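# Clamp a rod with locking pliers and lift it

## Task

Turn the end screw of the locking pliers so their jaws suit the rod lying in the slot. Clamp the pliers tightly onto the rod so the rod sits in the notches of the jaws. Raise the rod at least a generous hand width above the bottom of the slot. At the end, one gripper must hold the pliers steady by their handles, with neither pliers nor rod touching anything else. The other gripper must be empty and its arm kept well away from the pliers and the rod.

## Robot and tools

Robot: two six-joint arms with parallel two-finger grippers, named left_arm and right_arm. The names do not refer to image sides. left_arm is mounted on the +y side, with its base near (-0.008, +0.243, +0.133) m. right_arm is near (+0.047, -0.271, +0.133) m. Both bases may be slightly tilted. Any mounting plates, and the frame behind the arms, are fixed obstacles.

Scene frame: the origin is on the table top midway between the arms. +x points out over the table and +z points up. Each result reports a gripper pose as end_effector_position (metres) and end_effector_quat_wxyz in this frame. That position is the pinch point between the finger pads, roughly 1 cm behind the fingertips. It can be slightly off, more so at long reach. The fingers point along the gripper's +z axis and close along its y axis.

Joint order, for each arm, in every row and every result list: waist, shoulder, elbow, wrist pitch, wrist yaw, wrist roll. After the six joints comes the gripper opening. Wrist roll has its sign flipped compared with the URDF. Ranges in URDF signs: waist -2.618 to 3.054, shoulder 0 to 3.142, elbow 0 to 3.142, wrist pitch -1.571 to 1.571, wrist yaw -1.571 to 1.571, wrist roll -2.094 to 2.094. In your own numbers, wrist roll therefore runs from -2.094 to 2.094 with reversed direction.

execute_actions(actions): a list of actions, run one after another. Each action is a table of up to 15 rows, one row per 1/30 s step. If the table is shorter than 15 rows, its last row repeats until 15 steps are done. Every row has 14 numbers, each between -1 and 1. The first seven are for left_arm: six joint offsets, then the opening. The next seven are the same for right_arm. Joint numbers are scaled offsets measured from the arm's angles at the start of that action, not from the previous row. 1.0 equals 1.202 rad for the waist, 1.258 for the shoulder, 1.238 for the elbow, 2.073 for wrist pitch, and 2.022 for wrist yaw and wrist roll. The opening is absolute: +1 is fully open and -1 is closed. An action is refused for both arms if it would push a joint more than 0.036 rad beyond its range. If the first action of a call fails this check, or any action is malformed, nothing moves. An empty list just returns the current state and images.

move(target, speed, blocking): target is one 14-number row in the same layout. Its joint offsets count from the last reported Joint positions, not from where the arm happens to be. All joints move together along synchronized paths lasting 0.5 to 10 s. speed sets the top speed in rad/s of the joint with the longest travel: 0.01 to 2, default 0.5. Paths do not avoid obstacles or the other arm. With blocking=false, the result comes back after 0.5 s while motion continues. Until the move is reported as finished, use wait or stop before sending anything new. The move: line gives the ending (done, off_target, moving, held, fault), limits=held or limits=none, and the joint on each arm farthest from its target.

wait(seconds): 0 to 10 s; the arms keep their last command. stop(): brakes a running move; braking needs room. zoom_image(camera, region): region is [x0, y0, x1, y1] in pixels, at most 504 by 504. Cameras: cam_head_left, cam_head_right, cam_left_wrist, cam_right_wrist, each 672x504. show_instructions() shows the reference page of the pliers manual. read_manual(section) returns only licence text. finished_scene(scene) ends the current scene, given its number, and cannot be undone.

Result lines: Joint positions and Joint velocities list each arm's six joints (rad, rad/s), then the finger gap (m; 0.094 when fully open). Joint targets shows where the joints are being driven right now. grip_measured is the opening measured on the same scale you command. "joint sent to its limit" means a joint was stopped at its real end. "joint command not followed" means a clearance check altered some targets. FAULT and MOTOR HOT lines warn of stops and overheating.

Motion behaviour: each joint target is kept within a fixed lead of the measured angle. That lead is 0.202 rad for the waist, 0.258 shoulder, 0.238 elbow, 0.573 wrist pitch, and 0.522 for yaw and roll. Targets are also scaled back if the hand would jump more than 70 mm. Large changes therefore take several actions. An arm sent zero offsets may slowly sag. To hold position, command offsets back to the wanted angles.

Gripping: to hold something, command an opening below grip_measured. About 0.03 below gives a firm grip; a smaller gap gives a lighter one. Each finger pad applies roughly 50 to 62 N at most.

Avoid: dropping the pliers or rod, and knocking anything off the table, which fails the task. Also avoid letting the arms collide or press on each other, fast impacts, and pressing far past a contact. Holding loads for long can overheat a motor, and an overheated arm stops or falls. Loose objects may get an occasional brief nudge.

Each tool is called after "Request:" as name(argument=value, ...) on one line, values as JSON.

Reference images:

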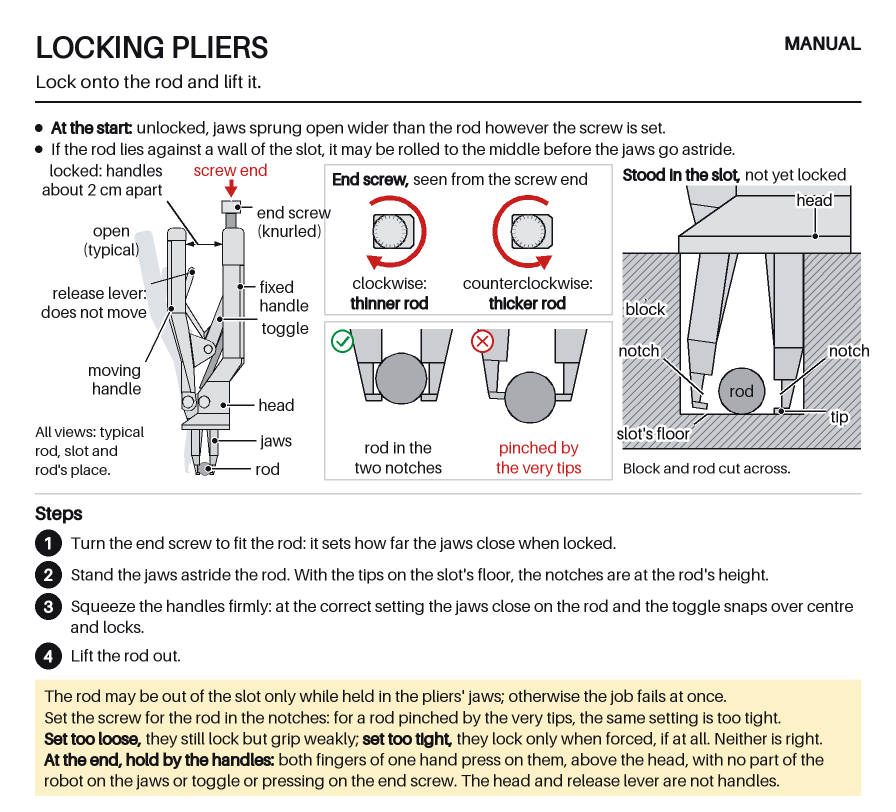

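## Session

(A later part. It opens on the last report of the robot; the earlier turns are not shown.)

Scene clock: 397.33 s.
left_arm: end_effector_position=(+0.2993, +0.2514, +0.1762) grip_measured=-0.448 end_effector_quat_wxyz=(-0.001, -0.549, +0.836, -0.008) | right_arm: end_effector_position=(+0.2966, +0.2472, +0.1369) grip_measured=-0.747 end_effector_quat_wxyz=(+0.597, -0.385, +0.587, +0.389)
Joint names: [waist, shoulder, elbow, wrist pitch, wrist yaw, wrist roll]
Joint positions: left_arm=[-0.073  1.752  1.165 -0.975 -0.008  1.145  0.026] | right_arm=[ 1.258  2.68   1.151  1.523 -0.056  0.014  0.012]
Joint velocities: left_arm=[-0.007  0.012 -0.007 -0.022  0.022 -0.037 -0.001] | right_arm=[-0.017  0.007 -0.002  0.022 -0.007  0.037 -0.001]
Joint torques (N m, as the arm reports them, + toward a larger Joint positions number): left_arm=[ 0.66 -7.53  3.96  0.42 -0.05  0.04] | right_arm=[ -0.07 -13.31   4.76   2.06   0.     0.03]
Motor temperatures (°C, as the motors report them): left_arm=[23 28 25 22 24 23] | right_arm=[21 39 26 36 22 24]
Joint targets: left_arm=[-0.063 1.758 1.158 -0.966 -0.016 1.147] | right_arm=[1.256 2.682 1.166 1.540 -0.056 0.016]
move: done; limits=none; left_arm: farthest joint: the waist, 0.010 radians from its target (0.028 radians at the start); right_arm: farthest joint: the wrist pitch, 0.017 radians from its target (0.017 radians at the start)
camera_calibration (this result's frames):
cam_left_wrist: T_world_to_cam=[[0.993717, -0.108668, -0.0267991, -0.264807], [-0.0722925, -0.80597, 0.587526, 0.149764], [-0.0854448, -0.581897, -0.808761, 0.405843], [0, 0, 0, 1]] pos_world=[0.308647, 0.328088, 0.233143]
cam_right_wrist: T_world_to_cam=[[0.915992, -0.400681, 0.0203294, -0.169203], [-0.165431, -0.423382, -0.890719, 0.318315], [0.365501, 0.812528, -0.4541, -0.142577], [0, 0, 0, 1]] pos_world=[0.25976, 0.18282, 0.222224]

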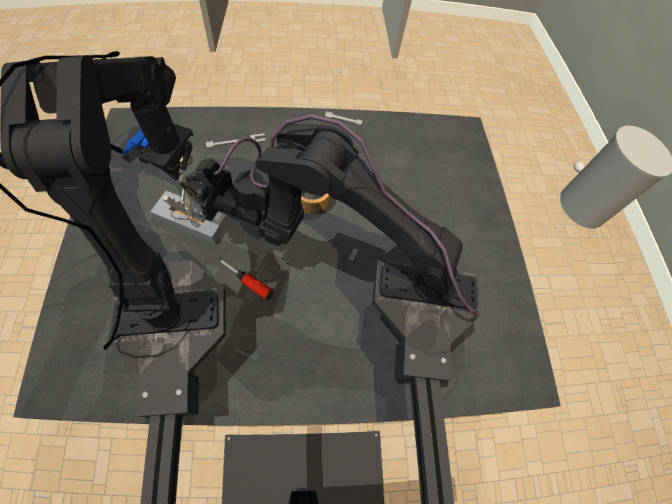

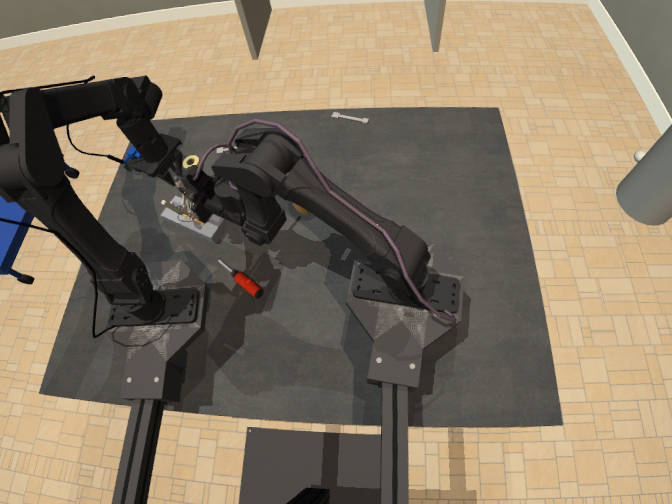

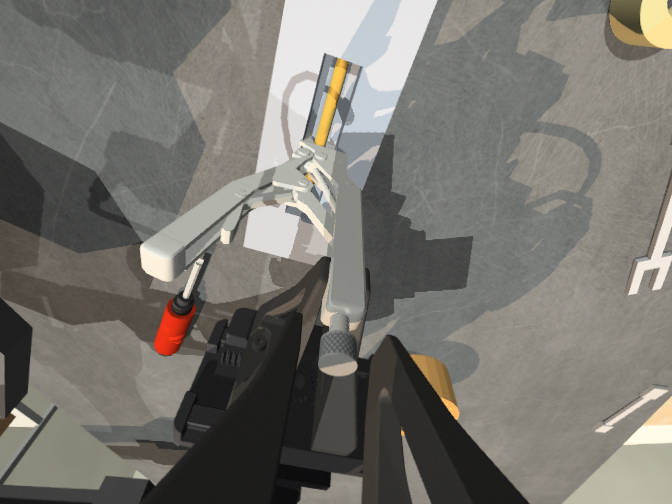

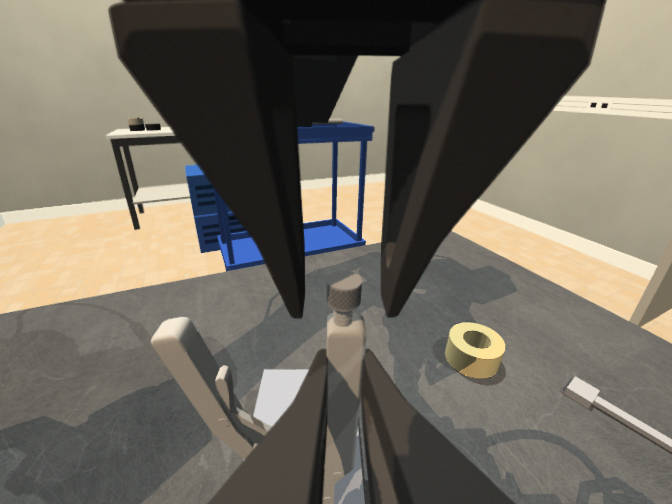

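Request:
execute_actions(actions=[[[0,0,0,0,0,0,-0.49, 0,0,0.01,0.008,0,0,-0.80],[0,0,0,0,0,0,-0.53, 0,0,0.01,0.008,0,0,-0.80],[0,0,0,0,0,0,-0.57, 0,0,0.01,0.008,0,0,-0.80],[0,0,0,0,0,0,-0.61, 0,0,0.01,0.008,0,0,-0.80],[0,0,0,0,0,0,-0.65, 0,0,0.01,0.008,0,0,-0.80],[0,0,0,0,0,0,-0.68, 0,0,0.01,0.008,0,0,-0.80],[0,0,0,0,0,0,-0.71, 0,0,0.01,0.008,0,0,-0.80],[0,0,0,0,0,0,-0.73, 0,0,0.01,0.008,0,0,-0.80],[0,0,0,0,0,0,-0.75, 0,0,0.01,0.008,0,0,-0.80],[0,0,0,0,0,0,-0.76, 0,0,0.01,0.008,0,0,-0.80],[0,0,0,0,0,0,-0.77, 0,0,0.01,0.008,0,0,-0.80],[0,0,0,0,0,0,-0.78, 0,0,0.01,0.008,0,0,-0.80],[0,0,0,0,0,0,-0.79, 0,0,0.01,0.008,0,0,-0.80],[0,0,0,0,0,0,-0.80, 0,0,0.01,0.008,0,0,-0.80],[0,0,0,0,0,0,-0.81, 0,0,0.01,0.008,0,0,-0.80]]])

Request:
wait(seconds=0.3)

Scene clock: 407.43 s.
left_arm: end_effector_position=(+0.2994, +0.2514, +0.1762) grip_measured=-0.797 end_effector_quat_wxyz=(-0.001, -0.549, +0.836, -0.008) | right_arm: end_effector_position=(+0.2966, +0.2472, +0.1369) grip_measured=-0.747 end_effector_quat_wxyz=(+0.597, -0.385, +0.587, +0.389)
Joint names: [waist, shoulder, elbow, wrist pitch, wrist yaw, wrist roll]
Joint positions: left_arm=[-0.073  1.752  1.165 -0.975 -0.008  1.145  0.01 ] | right_arm=[ 1.258  2.68   1.151  1.523 -0.056  0.014  0.012]
Joint velocities: left_arm=[-0.012  0.017  0.007 -0.022 -0.022 -0.051 -0.007] | right_arm=[ 0.002 -0.007 -0.017 -0.007  0.037 -0.022 -0.   ]
Joint torques (N m, as the arm reports them, + toward a larger Joint positions number): left_arm=[-0.17 -8.12  4.47  0.33  0.03  0.03] | right_arm=[  0.13 -13.5    4.55   2.05   0.01   0.  ]
Motor temperatures (°C, as the motors report them): left_arm=[23 28 25 22 24 23] | right_arm=[21 39 26 36 22 24]
Joint targets: left_arm=[-0.073 1.752 1.165 -0.975 -0.008 1.145] | right_arm=[1.258 2.680 1.163 1.540 -0.056 0.014]
camera_calibration (this result's frames):
cam_left_wrist: T_world_to_cam=[[0.993728, -0.10866, -0.0264209, -0.264973], [-0.0725097, -0.805974, 0.587493, 0.149844], [-0.0851314, -0.581893, -0.808798, 0.405764], [0, 0, 0, 1]] pos_world=[0.30872, 0.32809, 0.233148]
cam_right_wrist: T_world_to_cam=[[0.915992, -0.400681, 0.0203294, -0.169203], [-0.165431, -0.423382, -0.890719, 0.318315], [0.365501, 0.812528, -0.4541, -0.142577], [0, 0, 0, 1]] pos_world=[0.25976, 0.18282, 0.222224]

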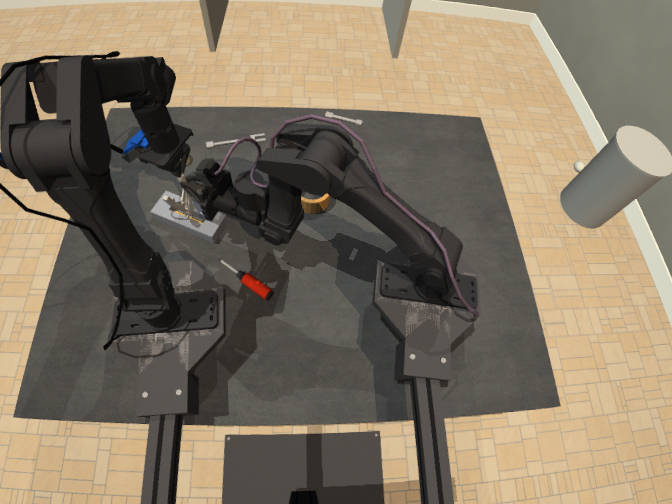

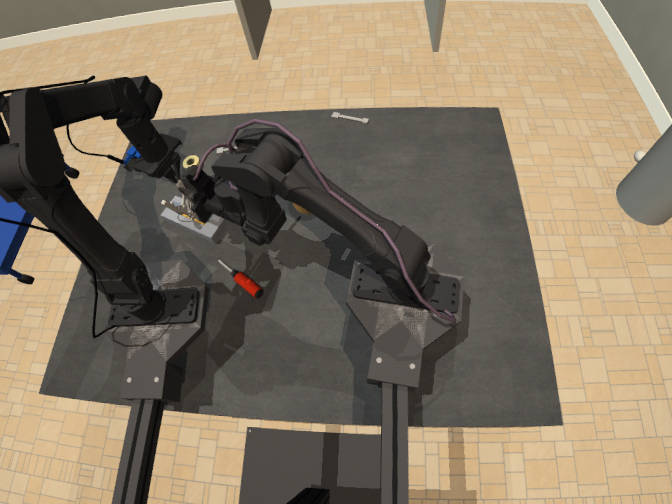

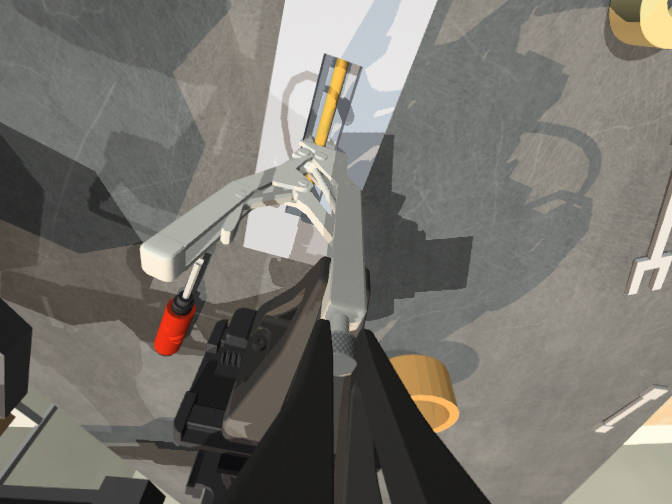

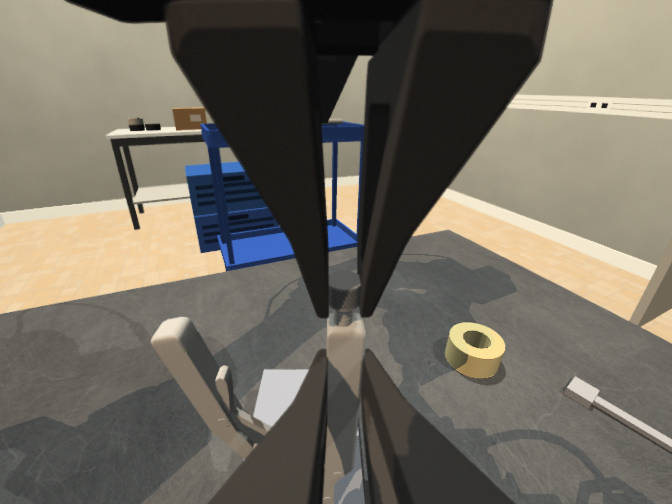

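Scene clock: 407.73 s.
left_arm: end_effector_position=(+0.2994, +0.2514, +0.1762) grip_measured=-0.799 end_effector_quat_wxyz=(-0.001, -0.549, +0.836, -0.008) | right_arm: end_effector_position=(+0.2966, +0.2472, +0.1369) grip_measured=-0.747 end_effector_quat_wxyz=(+0.597, -0.385, +0.587, +0.389)
Joint names: [waist, shoulder, elbow, wrist pitch, wrist yaw, wrist roll]
Joint positions: left_arm=[-0.073  1.752  1.165 -0.975 -0.008  1.145  0.009] | right_arm=[ 1.258  2.68   1.151  1.523 -0.056  0.014  0.012]
Joint velocities: left_arm=[-0.007  0.002  0.002 -0.081  0.037  0.022 -0.001] | right_arm=[-0.007 -0.002  0.002 -0.095 -0.037 -0.037 -0.   ]
Joint torques (N m, as the arm reports them, + toward a larger Joint positions number): left_arm=[-0.18 -8.13  4.47  0.34  0.03  0.03] | right_arm=[  0.12 -13.5    4.56   2.07   0.01  -0.01]
Motor temperatures (°C, as the motors report them): left_arm=[23 28 25 22 24 23] | right_arm=[21 39 26 36 22 24]
Joint targets: left_arm=[-0.073 1.752 1.165 -0.975 -0.008 1.145] | right_arm=[1.258 2.680 1.163 1.540 -0.056 0.014]
wait: 0.30 s; at rest by 0.17 s
camera_calibration (this result's frames):
cam_left_wrist: T_world_to_cam=[[0.993728, -0.10866, -0.0264209, -0.264973], [-0.0725097, -0.805974, 0.587493, 0.149844], [-0.0851314, -0.581893, -0.808798, 0.405764], [0, 0, 0, 1]] pos_world=[0.30872, 0.32809, 0.233148]
cam_right_wrist: T_world_to_cam=[[0.915992, -0.400681, 0.0203294, -0.169203], [-0.165431, -0.423382, -0.890719, 0.318315], [0.365501, 0.812528, -0.4541, -0.142577], [0, 0, 0, 1]] pos_world=[0.25976, 0.18282, 0.222224]

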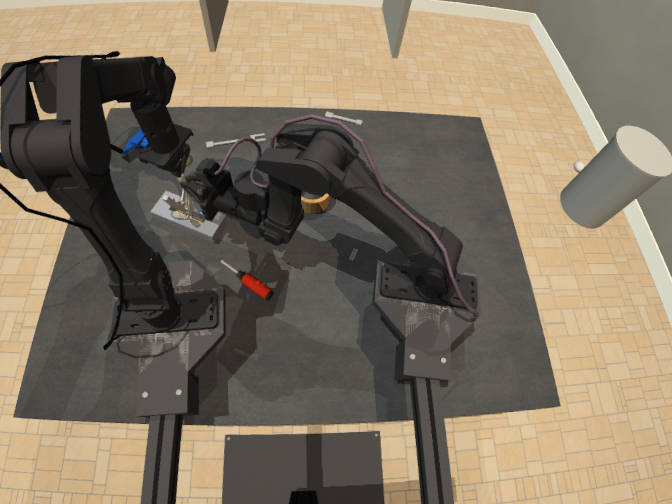

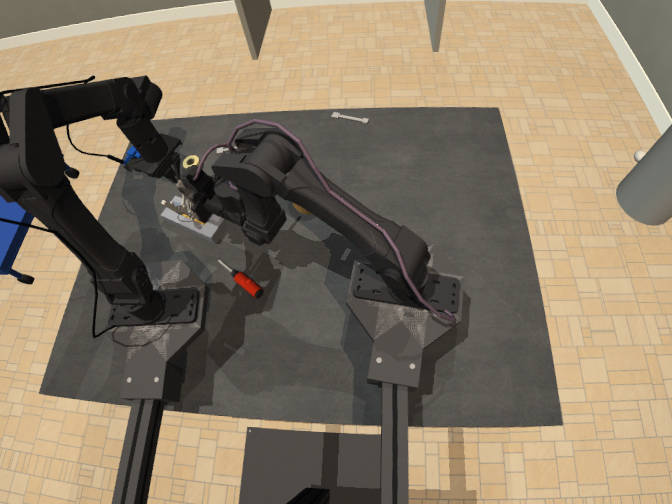

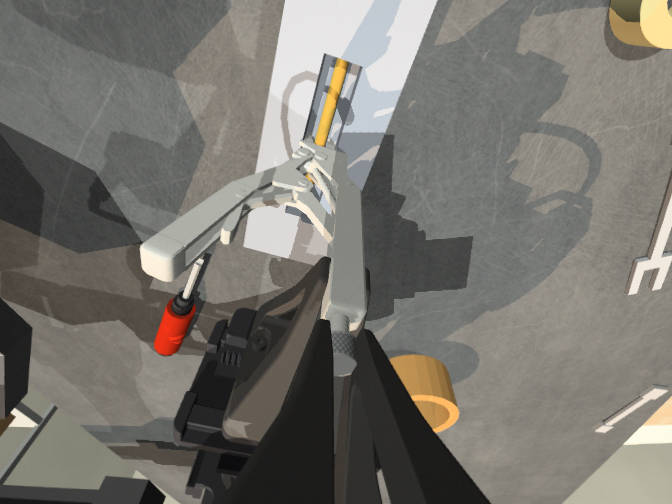

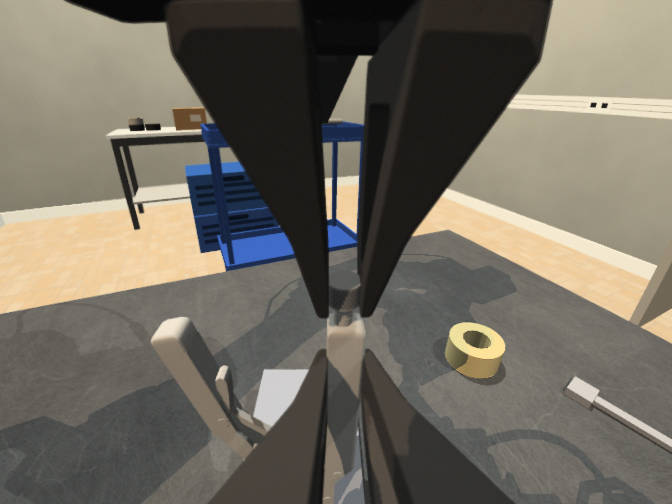

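Request:
execute_actions(actions=[[[0,0,0,0,0,0,-0.825, 0,0,0.005,0.006,0,0,-0.76],[0,0,0,0,0,0,-0.825, 0,0,0.005,0.006,0,0,-0.74],[0,0,0,0,0,0,-0.825, 0,0,0.005,0.006,0,0,-0.72],[0,0,0,0,0,0,-0.825, 0,0,0.005,0.006,0,0,-0.69],[0,0,0,0,0,0,-0.825, 0,0,0.0,0.006,0,0,-0.66],[0,0,0,0,0,0,-0.825, 0,0,0.0,0.006,0,0,-0.62],[0,0,0,0,0,0,-0.825, 0,0,0.0,0.006,0,0,-0.58],[0,0,0,0,0,0,-0.825, 0,0,0.0,0.006,0,0,-0.54],[0,0,0,0,0,0,-0.825, 0,0,0.0,0.006,0,0,-0.50],[0,0,0,0,0,0,-0.825, 0,0,0.0,0.006,0,0,-0.47],[0,0,0,0,0,0,-0.825, 0,0,0.0,0.006,0,0,-0.45]]])

Scene clock: 435.00 s.
left_arm: end_effector_position=(+0.2994, +0.2514, +0.1762) grip_measured=-0.810 end_effector_quat_wxyz=(-0.001, -0.549, +0.836, -0.008) | right_arm: end_effector_position=(+0.2967, +0.2471, +0.1381) grip_measured=-0.453 end_effector_quat_wxyz=(+0.598, -0.384, +0.585, +0.390)
Joint names: [waist, shoulder, elbow, wrist pitch, wrist yaw, wrist roll]
Joint positions: left_arm=[-0.073  1.752  1.165 -0.975 -0.008  1.145  0.009] | right_arm=[ 1.258  2.68   1.151  1.528 -0.056  0.014  0.026]
Joint velocities: left_arm=[ 0.007  0.007 -0.007  0.037  0.007  0.022 -0.001] | right_arm=[ 0.002 -0.007 -0.012  0.022 -0.007  0.081  0.001]
Joint torques (N m, as the arm reports them, + toward a larger Joint positions number): left_arm=[-0.18 -8.13  4.47  0.34  0.03  0.02] | right_arm=[  0.08 -13.49   3.53   1.96   0.02   0.  ]
Motor temperatures (°C, as the motors report them): left_arm=[23 28 25 22 24 23] | right_arm=[21 40 26 37 22 24]
Joint targets: left_arm=[-0.073 1.752 1.165 -0.975 -0.008 1.145] | right_arm=[1.258 2.680 1.151 1.535 -0.056 0.014]
camera_calibration (this result's frames):
cam_left_wrist: T_world_to_cam=[[0.993728, -0.10866, -0.0264209, -0.264973], [-0.0725097, -0.805974, 0.587493, 0.149844], [-0.0851314, -0.581893, -0.808798, 0.405764], [0, 0, 0, 1]] pos_world=[0.30872, 0.32809, 0.233148]
cam_right_wrist: T_world_to_cam=[[0.915924, -0.400823, 0.0206054, -0.169224], [-0.163459, -0.419426, -0.892952, 0.318148], [0.366558, 0.814507, -0.449681, -0.143413], [0, 0, 0, 1]] pos_world=[0.25957, 0.182422, 0.223088]

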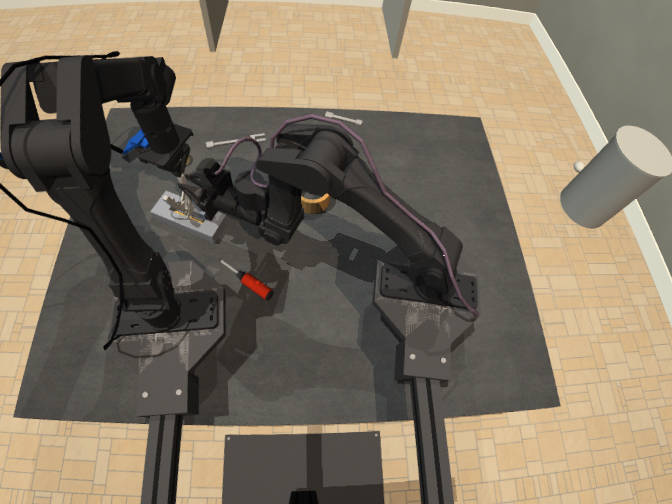

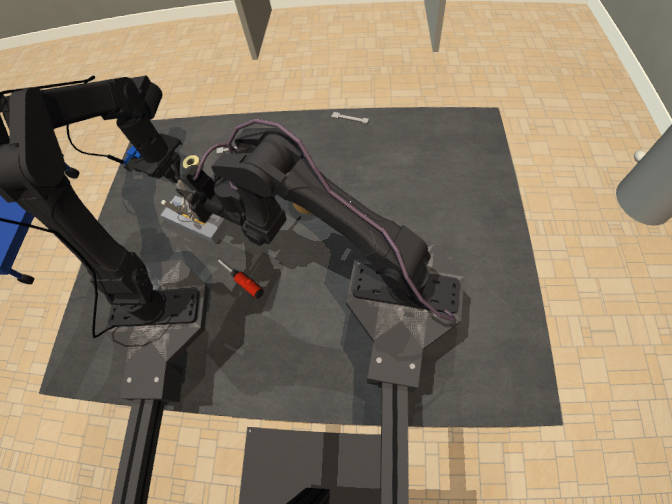

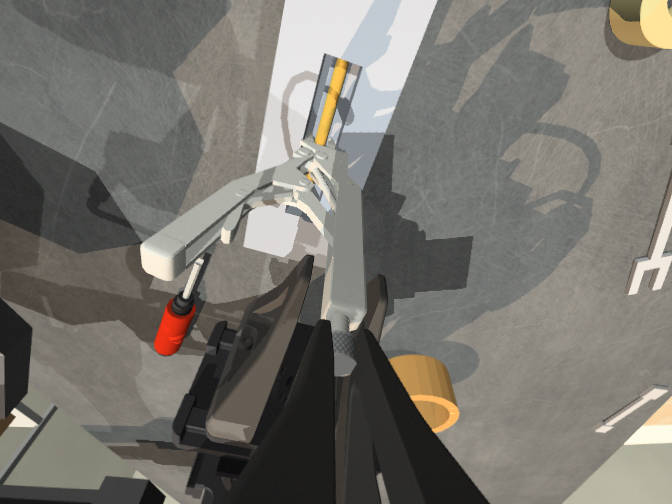

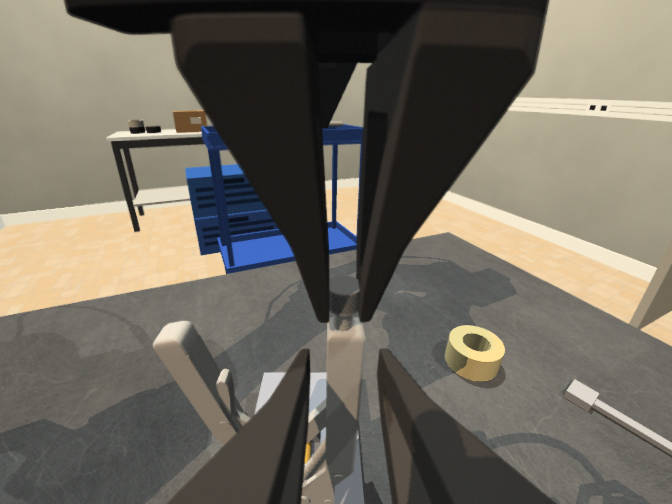

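Request:
execute_actions(actions=[[[0,0,0,0,0,0,-0.825, 0,-0.0100,-0.0140,0.003,0,0,-0.45],[0,0,0,0,0,0,-0.825, 0,-0.0140,-0.0180,0.003,0,0,-0.45],[0,0,0,0,0,0,-0.825, 0,-0.0181,-0.0230,0.003,0,0,-0.45],[0,0,0,0,0,0,-0.825, 0,-0.0224,-0.0300,0.003,0,0,-0.45],[0,0,0,0,0,0,-0.825, 0,-0.0273,-0.0382,0.003,0,0,-0.45],[0,0,0,0,0,0,-0.825, 0,-0.0329,-0.0484,0.003,0,0,-0.45],[0,0,0,0,0,0,-0.825, 0,-0.0387,-0.0592,0.003,0,0,-0.45],[0,0,0,0,0,0,-0.825, 0,-0.0447,-0.0701,0.003,0,0,-0.45],[0,0,0,0,0,0,-0.825, 0,-0.0505,-0.0809,0.003,0,0,-0.45],[0,0,0,0,0,0,-0.825, 0,-0.0561,-0.0911,0.003,0,0,-0.45],[0,0,0,0,0,0,-0.825, 0,-0.0610,-0.1003,0.003,0,0,-0.45],[0,0,0,0,0,0,-0.825, 0,-0.0653,-0.1082,0.003,0,0,-0.45],[0,0,0,0,0,0,-0.825, 0,-0.0686,-0.1142,0.003,0,0,-0.45],[0,0,0,0,0,0,-0.825, 0,-0.0707,-0.1182,0.003,0,0,-0.45],[0,0,0,0,0,0,-0.825, 0,-0.0715,-0.1196,0.003,0,0,-0.45]]])

Request:
wait(seconds=0.4)

Scene clock: 445.50 s.
left_arm: end_effector_position=(+0.2994, +0.2514, +0.1762) grip_measured=-0.810 end_effector_quat_wxyz=(-0.001, -0.549, +0.836, -0.008) | right_arm: end_effector_position=(+0.2869, +0.2279, +0.1395) grip_measured=-0.453 end_effector_quat_wxyz=(+0.583, -0.393, +0.600, +0.381)
Joint names: [waist, shoulder, elbow, wrist pitch, wrist yaw, wrist roll]
Joint positions: left_arm=[-0.073  1.752  1.165 -0.975 -0.008  1.145  0.009] | right_arm=[ 1.258  2.607  1.029  1.53  -0.056  0.014  0.026]
Joint velocities: left_arm=[ 0.002 -0.007 -0.007  0.007  0.022 -0.022 -0.001] | right_arm=[ 0.002 -0.076 -0.144  0.066 -0.081 -0.007 -0.001]
Joint torques (N m, as the arm reports them, + toward a larger Joint positions number): left_arm=[-0.18 -8.12  4.48  0.34  0.03  0.02] | right_arm=[  0.11 -13.98   1.86   1.93  -0.02   0.  ]
Motor temperatures (°C, as the motors report them): left_arm=[23 28 25 22 24 23] | right_arm=[21 40 26 37 22 24]
Joint targets: left_arm=[-0.073 1.752 1.165 -0.975 -0.008 1.145] | right_arm=[1.258 2.590 1.003 1.534 -0.056 0.014]
camera_calibration (this result's frames):
cam_left_wrist: T_world_to_cam=[[0.993728, -0.10866, -0.0264209, -0.264973], [-0.0725097, -0.805974, 0.587493, 0.149844], [-0.0851314, -0.581893, -0.808798, 0.405764], [0, 0, 0, 1]] pos_world=[0.30872, 0.32809, 0.233148]
cam_right_wrist: T_world_to_cam=[[0.916555, -0.399508, 0.0179199, -0.168175], [-0.182197, -0.457047, -0.870581, 0.320531], [0.355994, 0.79467, -0.491698, -0.110143], [0, 0, 0, 1]] pos_world=[0.251751, 0.166838, 0.227905]

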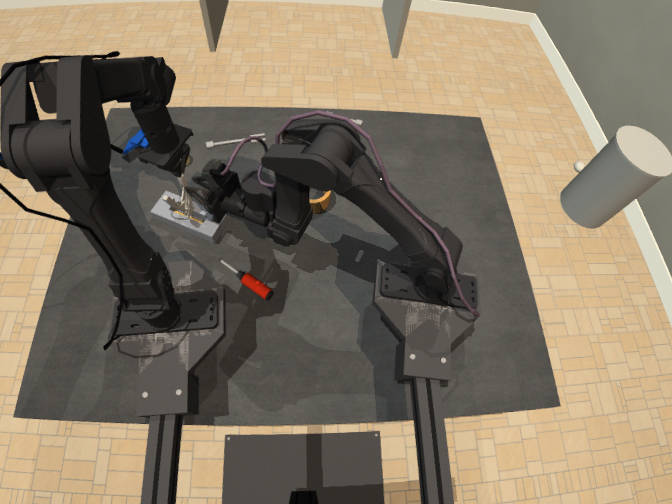

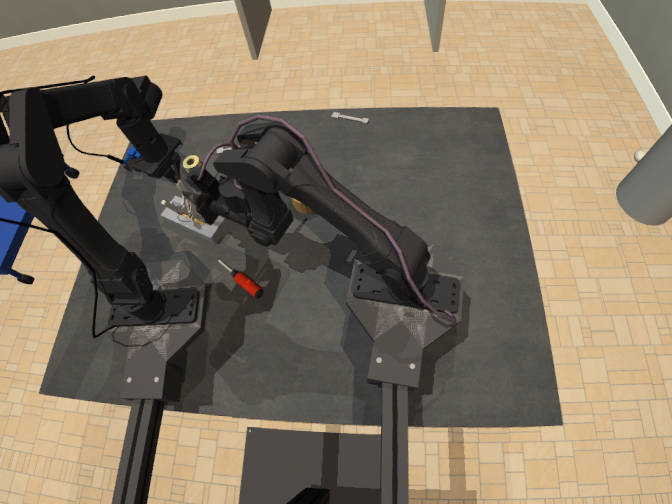

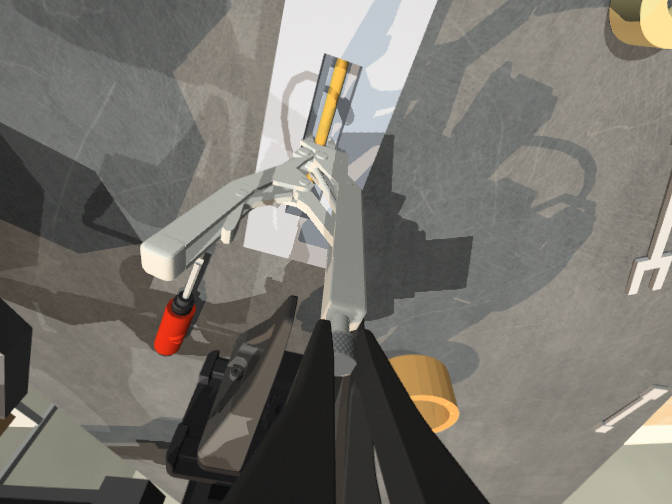

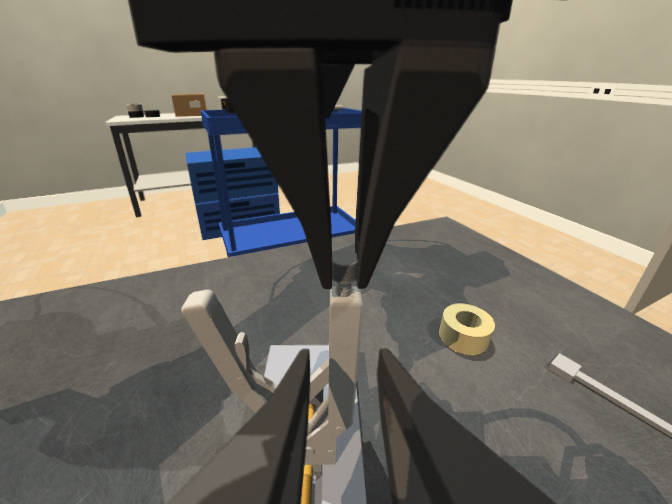

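Scene clock: 445.90 s.
left_arm: end_effector_position=(+0.2994, +0.2514, +0.1762) grip_measured=-0.810 end_effector_quat_wxyz=(-0.001, -0.549, +0.836, -0.008) | right_arm: end_effector_position=(+0.2863, +0.2266, +0.1391) grip_measured=-0.453 end_effector_quat_wxyz=(+0.582, -0.393, +0.601, +0.381)
Joint names: [waist, shoulder, elbow, wrist pitch, wrist yaw, wrist roll]
Joint positions: left_arm=[-0.073  1.752  1.165 -0.975 -0.008  1.145  0.009] | right_arm=[ 1.258  2.604  1.022  1.53  -0.056  0.014  0.026]
Joint velocities: left_arm=[ 0.007  0.002  0.012  0.095 -0.007  0.081  0.   ] | right_arm=[ 0.002  0.007 -0.012 -0.022 -0.081  0.11  -0.   ]
Joint torques (N m, as the arm reports them, + toward a larger Joint positions number): left_arm=[-0.18 -8.13  4.47  0.34  0.03  0.02] | right_arm=[  0.1  -14.1    1.61   1.96   0.     0.  ]
Motor temperatures (°C, as the motors report them): left_arm=[23 28 25 22 24 23] | right_arm=[21 40 26 37 22 24]
Joint targets: left_arm=[-0.073 1.752 1.165 -0.975 -0.008 1.145] | right_arm=[1.258 2.590 1.003 1.535 -0.056 0.014]
wait: 0.40 s; at rest by 0.23 s
camera_calibration (this result's frames):
cam_left_wrist: T_world_to_cam=[[0.993728, -0.10866, -0.0264209, -0.264973], [-0.0725097, -0.805974, 0.587493, 0.149844], [-0.0851314, -0.581893, -0.808798, 0.405764], [0, 0, 0, 1]] pos_world=[0.30872, 0.32809, 0.233148]
cam_right_wrist: T_world_to_cam=[[0.916598, -0.399418, 0.0177239, -0.168089], [-0.183526, -0.459719, -0.868894, 0.320251], [0.3552, 0.793173, -0.494681, -0.108157], [0, 0, 0, 1]] pos_world=[0.251262, 0.165875, 0.22774]

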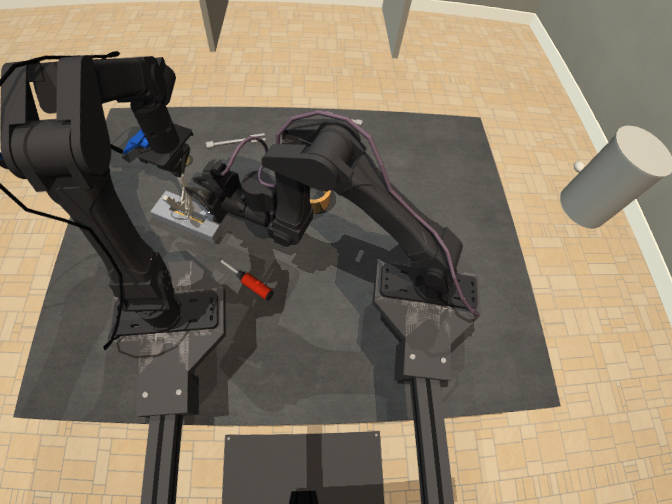

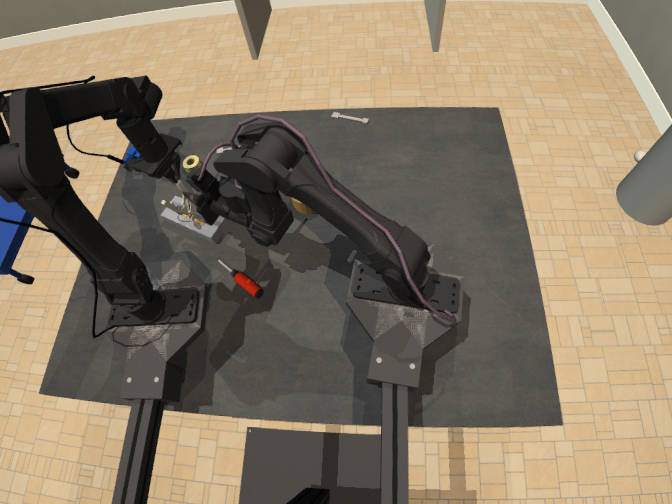

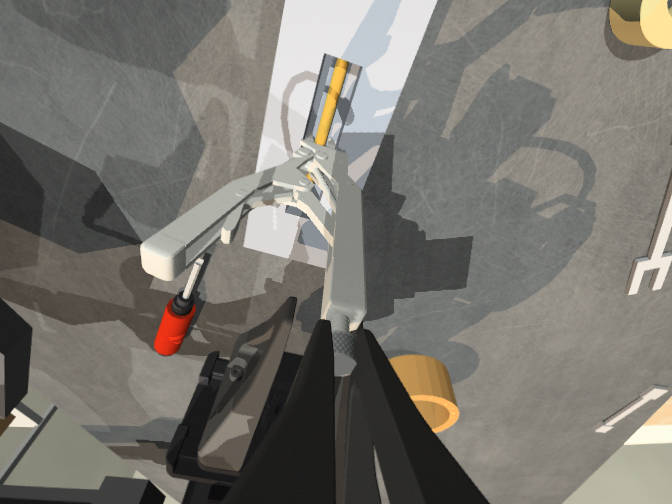

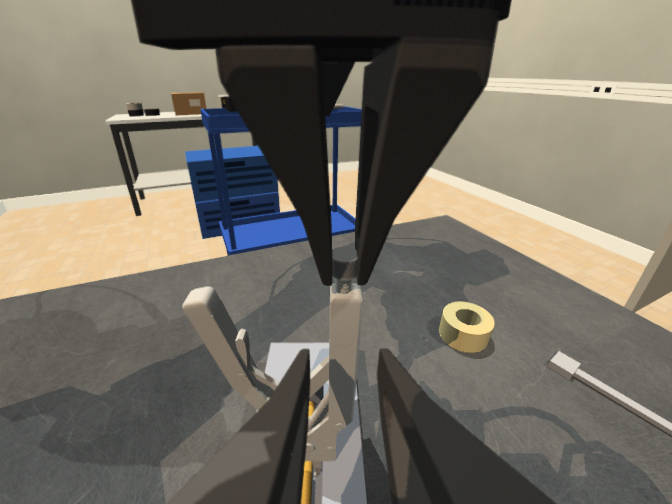

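Retracted. Now open fully and shift sideways.

Request:
move(target=[0,0,0,0,0,0,-0.825, 0.0470, 0, 0, 0.002, 0.0295, 0, 1.0], speed=0.12)

Scene clock: 449.73 s.
left_arm: end_effector_position=(+0.2994, +0.2514, +0.1762) grip_measured=-0.810 end_effector_quat_wxyz=(-0.001, -0.549, +0.836, -0.008) | right_arm: end_effector_position=(+0.2695, +0.2346, +0.1392) grip_measured=+1.000 end_effector_quat_wxyz=(+0.583, -0.394, +0.600, +0.380)
Joint names: [waist, shoulder, elbow, wrist pitch, wrist yaw, wrist roll]
Joint positions: left_arm=[-0.073  1.752  1.165 -0.975 -0.008  1.145  0.009] | right_arm=[ 1.308  2.604  1.022  1.53  -0.007  0.014  0.094]
Joint velocities: left_arm=[-0.007 -0.002  0.012 -0.037 -0.022  0.007  0.001] | right_arm=[-0.007 -0.017 -0.017 -0.051 -0.007  0.066  0.   ]
Joint torques (N m, as the arm reports them, + toward a larger Joint positions number): left_arm=[-0.18 -8.12  4.47  0.34  0.03  0.02] | right_arm=[  0.7  -12.83   3.22   1.97   0.13   0.  ]
Motor temperatures (°C, as the motors report them): left_arm=[23 28 25 22 24 23] | right_arm=[21 40 26 37 22 24]
Joint targets: left_arm=[-0.073 1.752 1.165 -0.975 -0.008 1.145] | right_arm=[1.315 2.604 1.022 1.534 0.004 0.014]
move: done; limits=none; left_arm: farthest joint: the waist, 0.000 radians from its target (0.000 radians at the start); right_arm: farthest joint: the wrist yaw, 0.010 radians from its target (0.060 radians at the start)
camera_calibration (this result's frames):
cam_left_wrist: T_world_to_cam=[[0.993728, -0.10866, -0.0264209, -0.264973], [-0.0725097, -0.805974, 0.587493, 0.149844], [-0.0851314, -0.581893, -0.808798, 0.405764], [0, 0, 0, 1]] pos_world=[0.30872, 0.32809, 0.233148]
cam_right_wrist: T_world_to_cam=[[0.916712, -0.399033, 0.0202891, -0.149969], [-0.181327, -0.460745, -0.868812, 0.320609], [0.356033, 0.792772, -0.494726, -0.108505], [0, 0, 0, 1]] pos_world=[0.234244, 0.173896, 0.227911]

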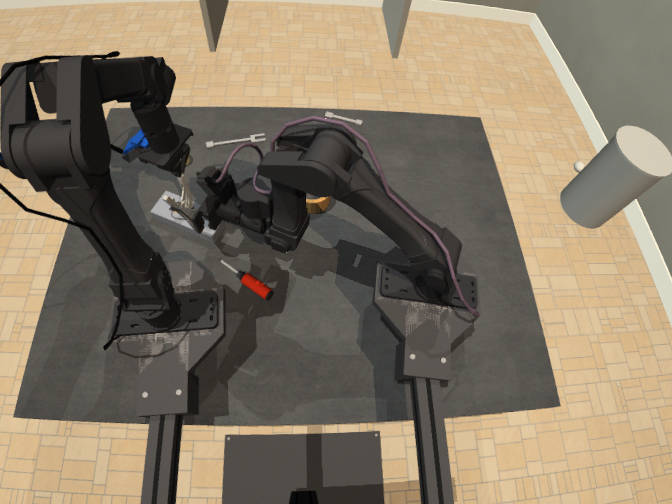

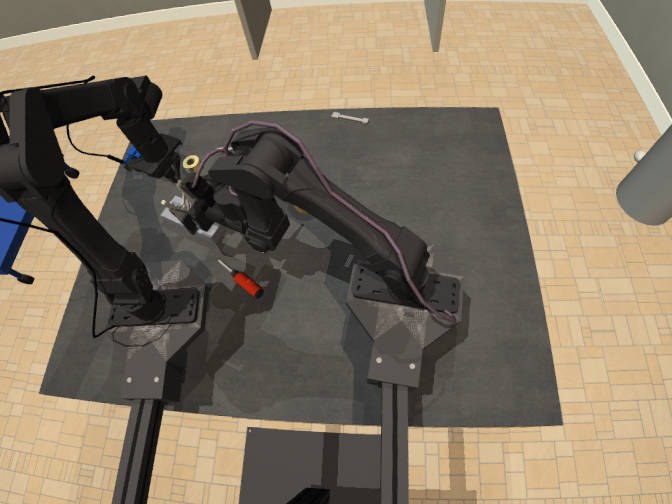

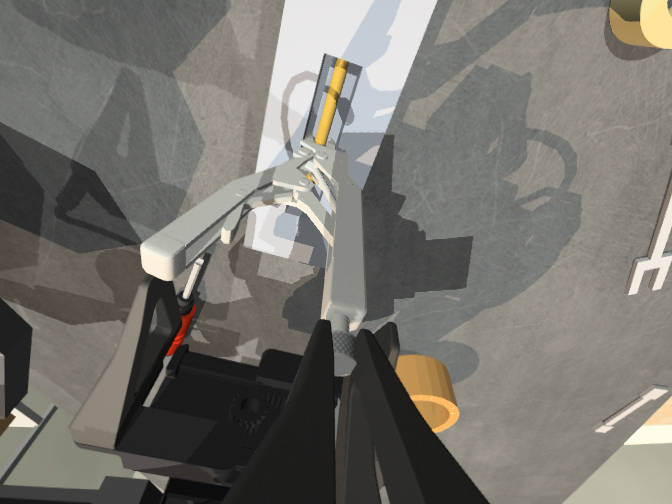

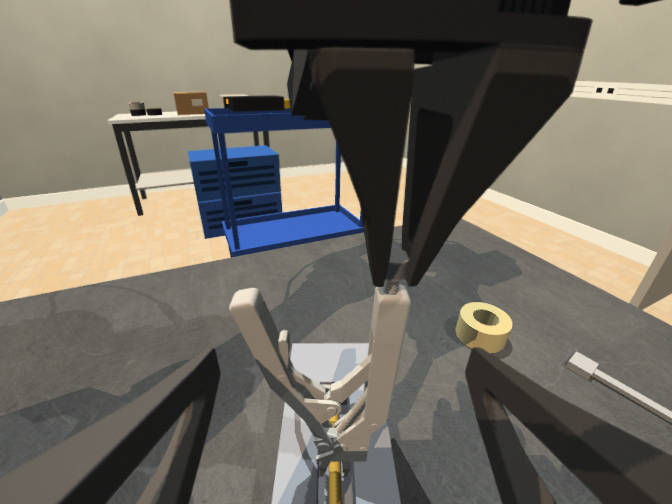

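Request:
move(target=[0,0,0,0,0,0,-0.825, 0.003, 0.0860, 0.1500, 0.002, 0.003, 0, 1.0], speed=0.2)

Scene clock: 458.03 s.
left_arm: end_effector_position=(+0.2994, +0.2514, +0.1762) grip_measured=-0.810 end_effector_quat_wxyz=(-0.001, -0.549, +0.836, -0.008) | right_arm: end_effector_position=(+0.2814, +0.2611, +0.1409) grip_measured=+1.000 end_effector_quat_wxyz=(+0.604, -0.380, +0.579, +0.393)
Joint names: [waist, shoulder, elbow, wrist pitch, wrist yaw, wrist roll]
Joint positions: left_arm=[-0.073  1.752  1.165 -0.975 -0.008  1.145  0.009] | right_arm=[ 1.308  2.696  1.185  1.53  -0.006  0.014  0.094]
Joint velocities: left_arm=[-0.002  0.017 -0.002 -0.051 -0.022  0.095  0.002] | right_arm=[-0.012  0.007  0.002  0.007 -0.051 -0.022  0.   ]
Joint torques (N m, as the arm reports them, + toward a larger Joint positions number): left_arm=[-0.18 -8.13  4.47  0.34  0.03  0.02] | right_arm=[  0.41 -12.32   5.48   1.93   0.07   0.  ]
Motor temperatures (°C, as the motors report them): left_arm=[23 28 25 22 24 23] | right_arm=[21 40 26 37 22 24]
Joint targets: left_arm=[-0.073 1.752 1.165 -0.975 -0.008 1.145] | right_arm=[1.312 2.713 1.208 1.534 -0.000 0.014]
move: off_target (right_arm); limits=none; left_arm: farthest joint: the waist, 0.000 radians from its target (0.000 radians at the start); right_arm: farthest joint: the elbow, 0.022 radians from its target (0.186 radians at the start)
camera_calibration (this result's frames):
cam_left_wrist: T_world_to_cam=[[0.993728, -0.10866, -0.0264209, -0.264973], [-0.0725097, -0.805974, 0.587493, 0.149844], [-0.0851314, -0.581893, -0.808798, 0.405764], [0, 0, 0, 1]] pos_world=[0.30872, 0.32809, 0.233148]
cam_right_wrist: T_world_to_cam=[[0.915516, -0.401747, 0.0207508, -0.149407], [-0.156303, -0.402771, -0.901857, 0.318881], [0.370676, 0.82242, -0.431537, -0.153747], [0, 0, 0, 1]] pos_world=[0.243617, 0.194857, 0.224338]

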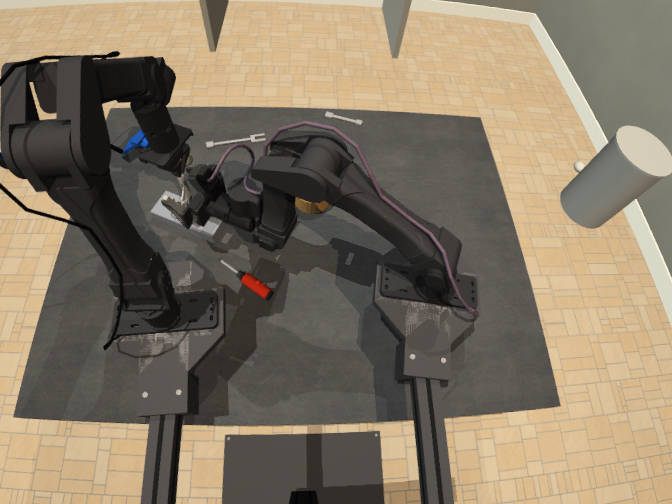

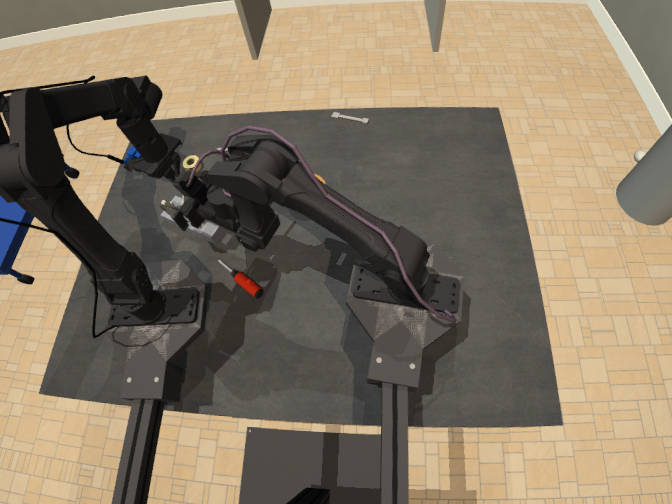

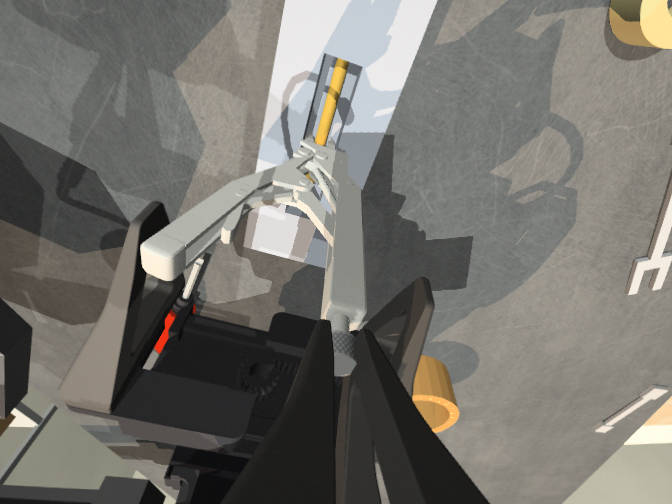

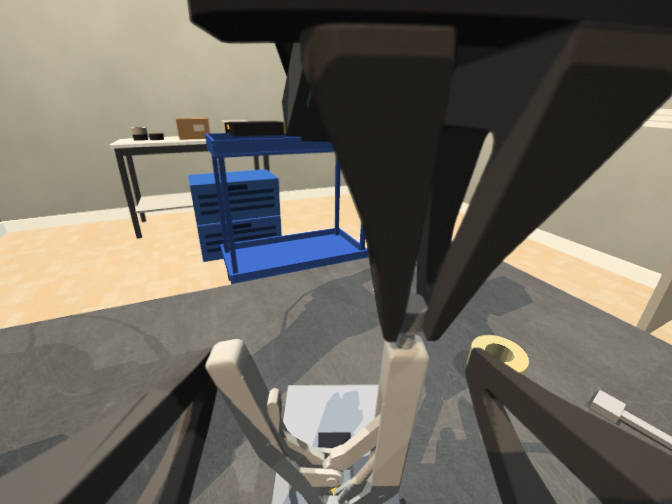

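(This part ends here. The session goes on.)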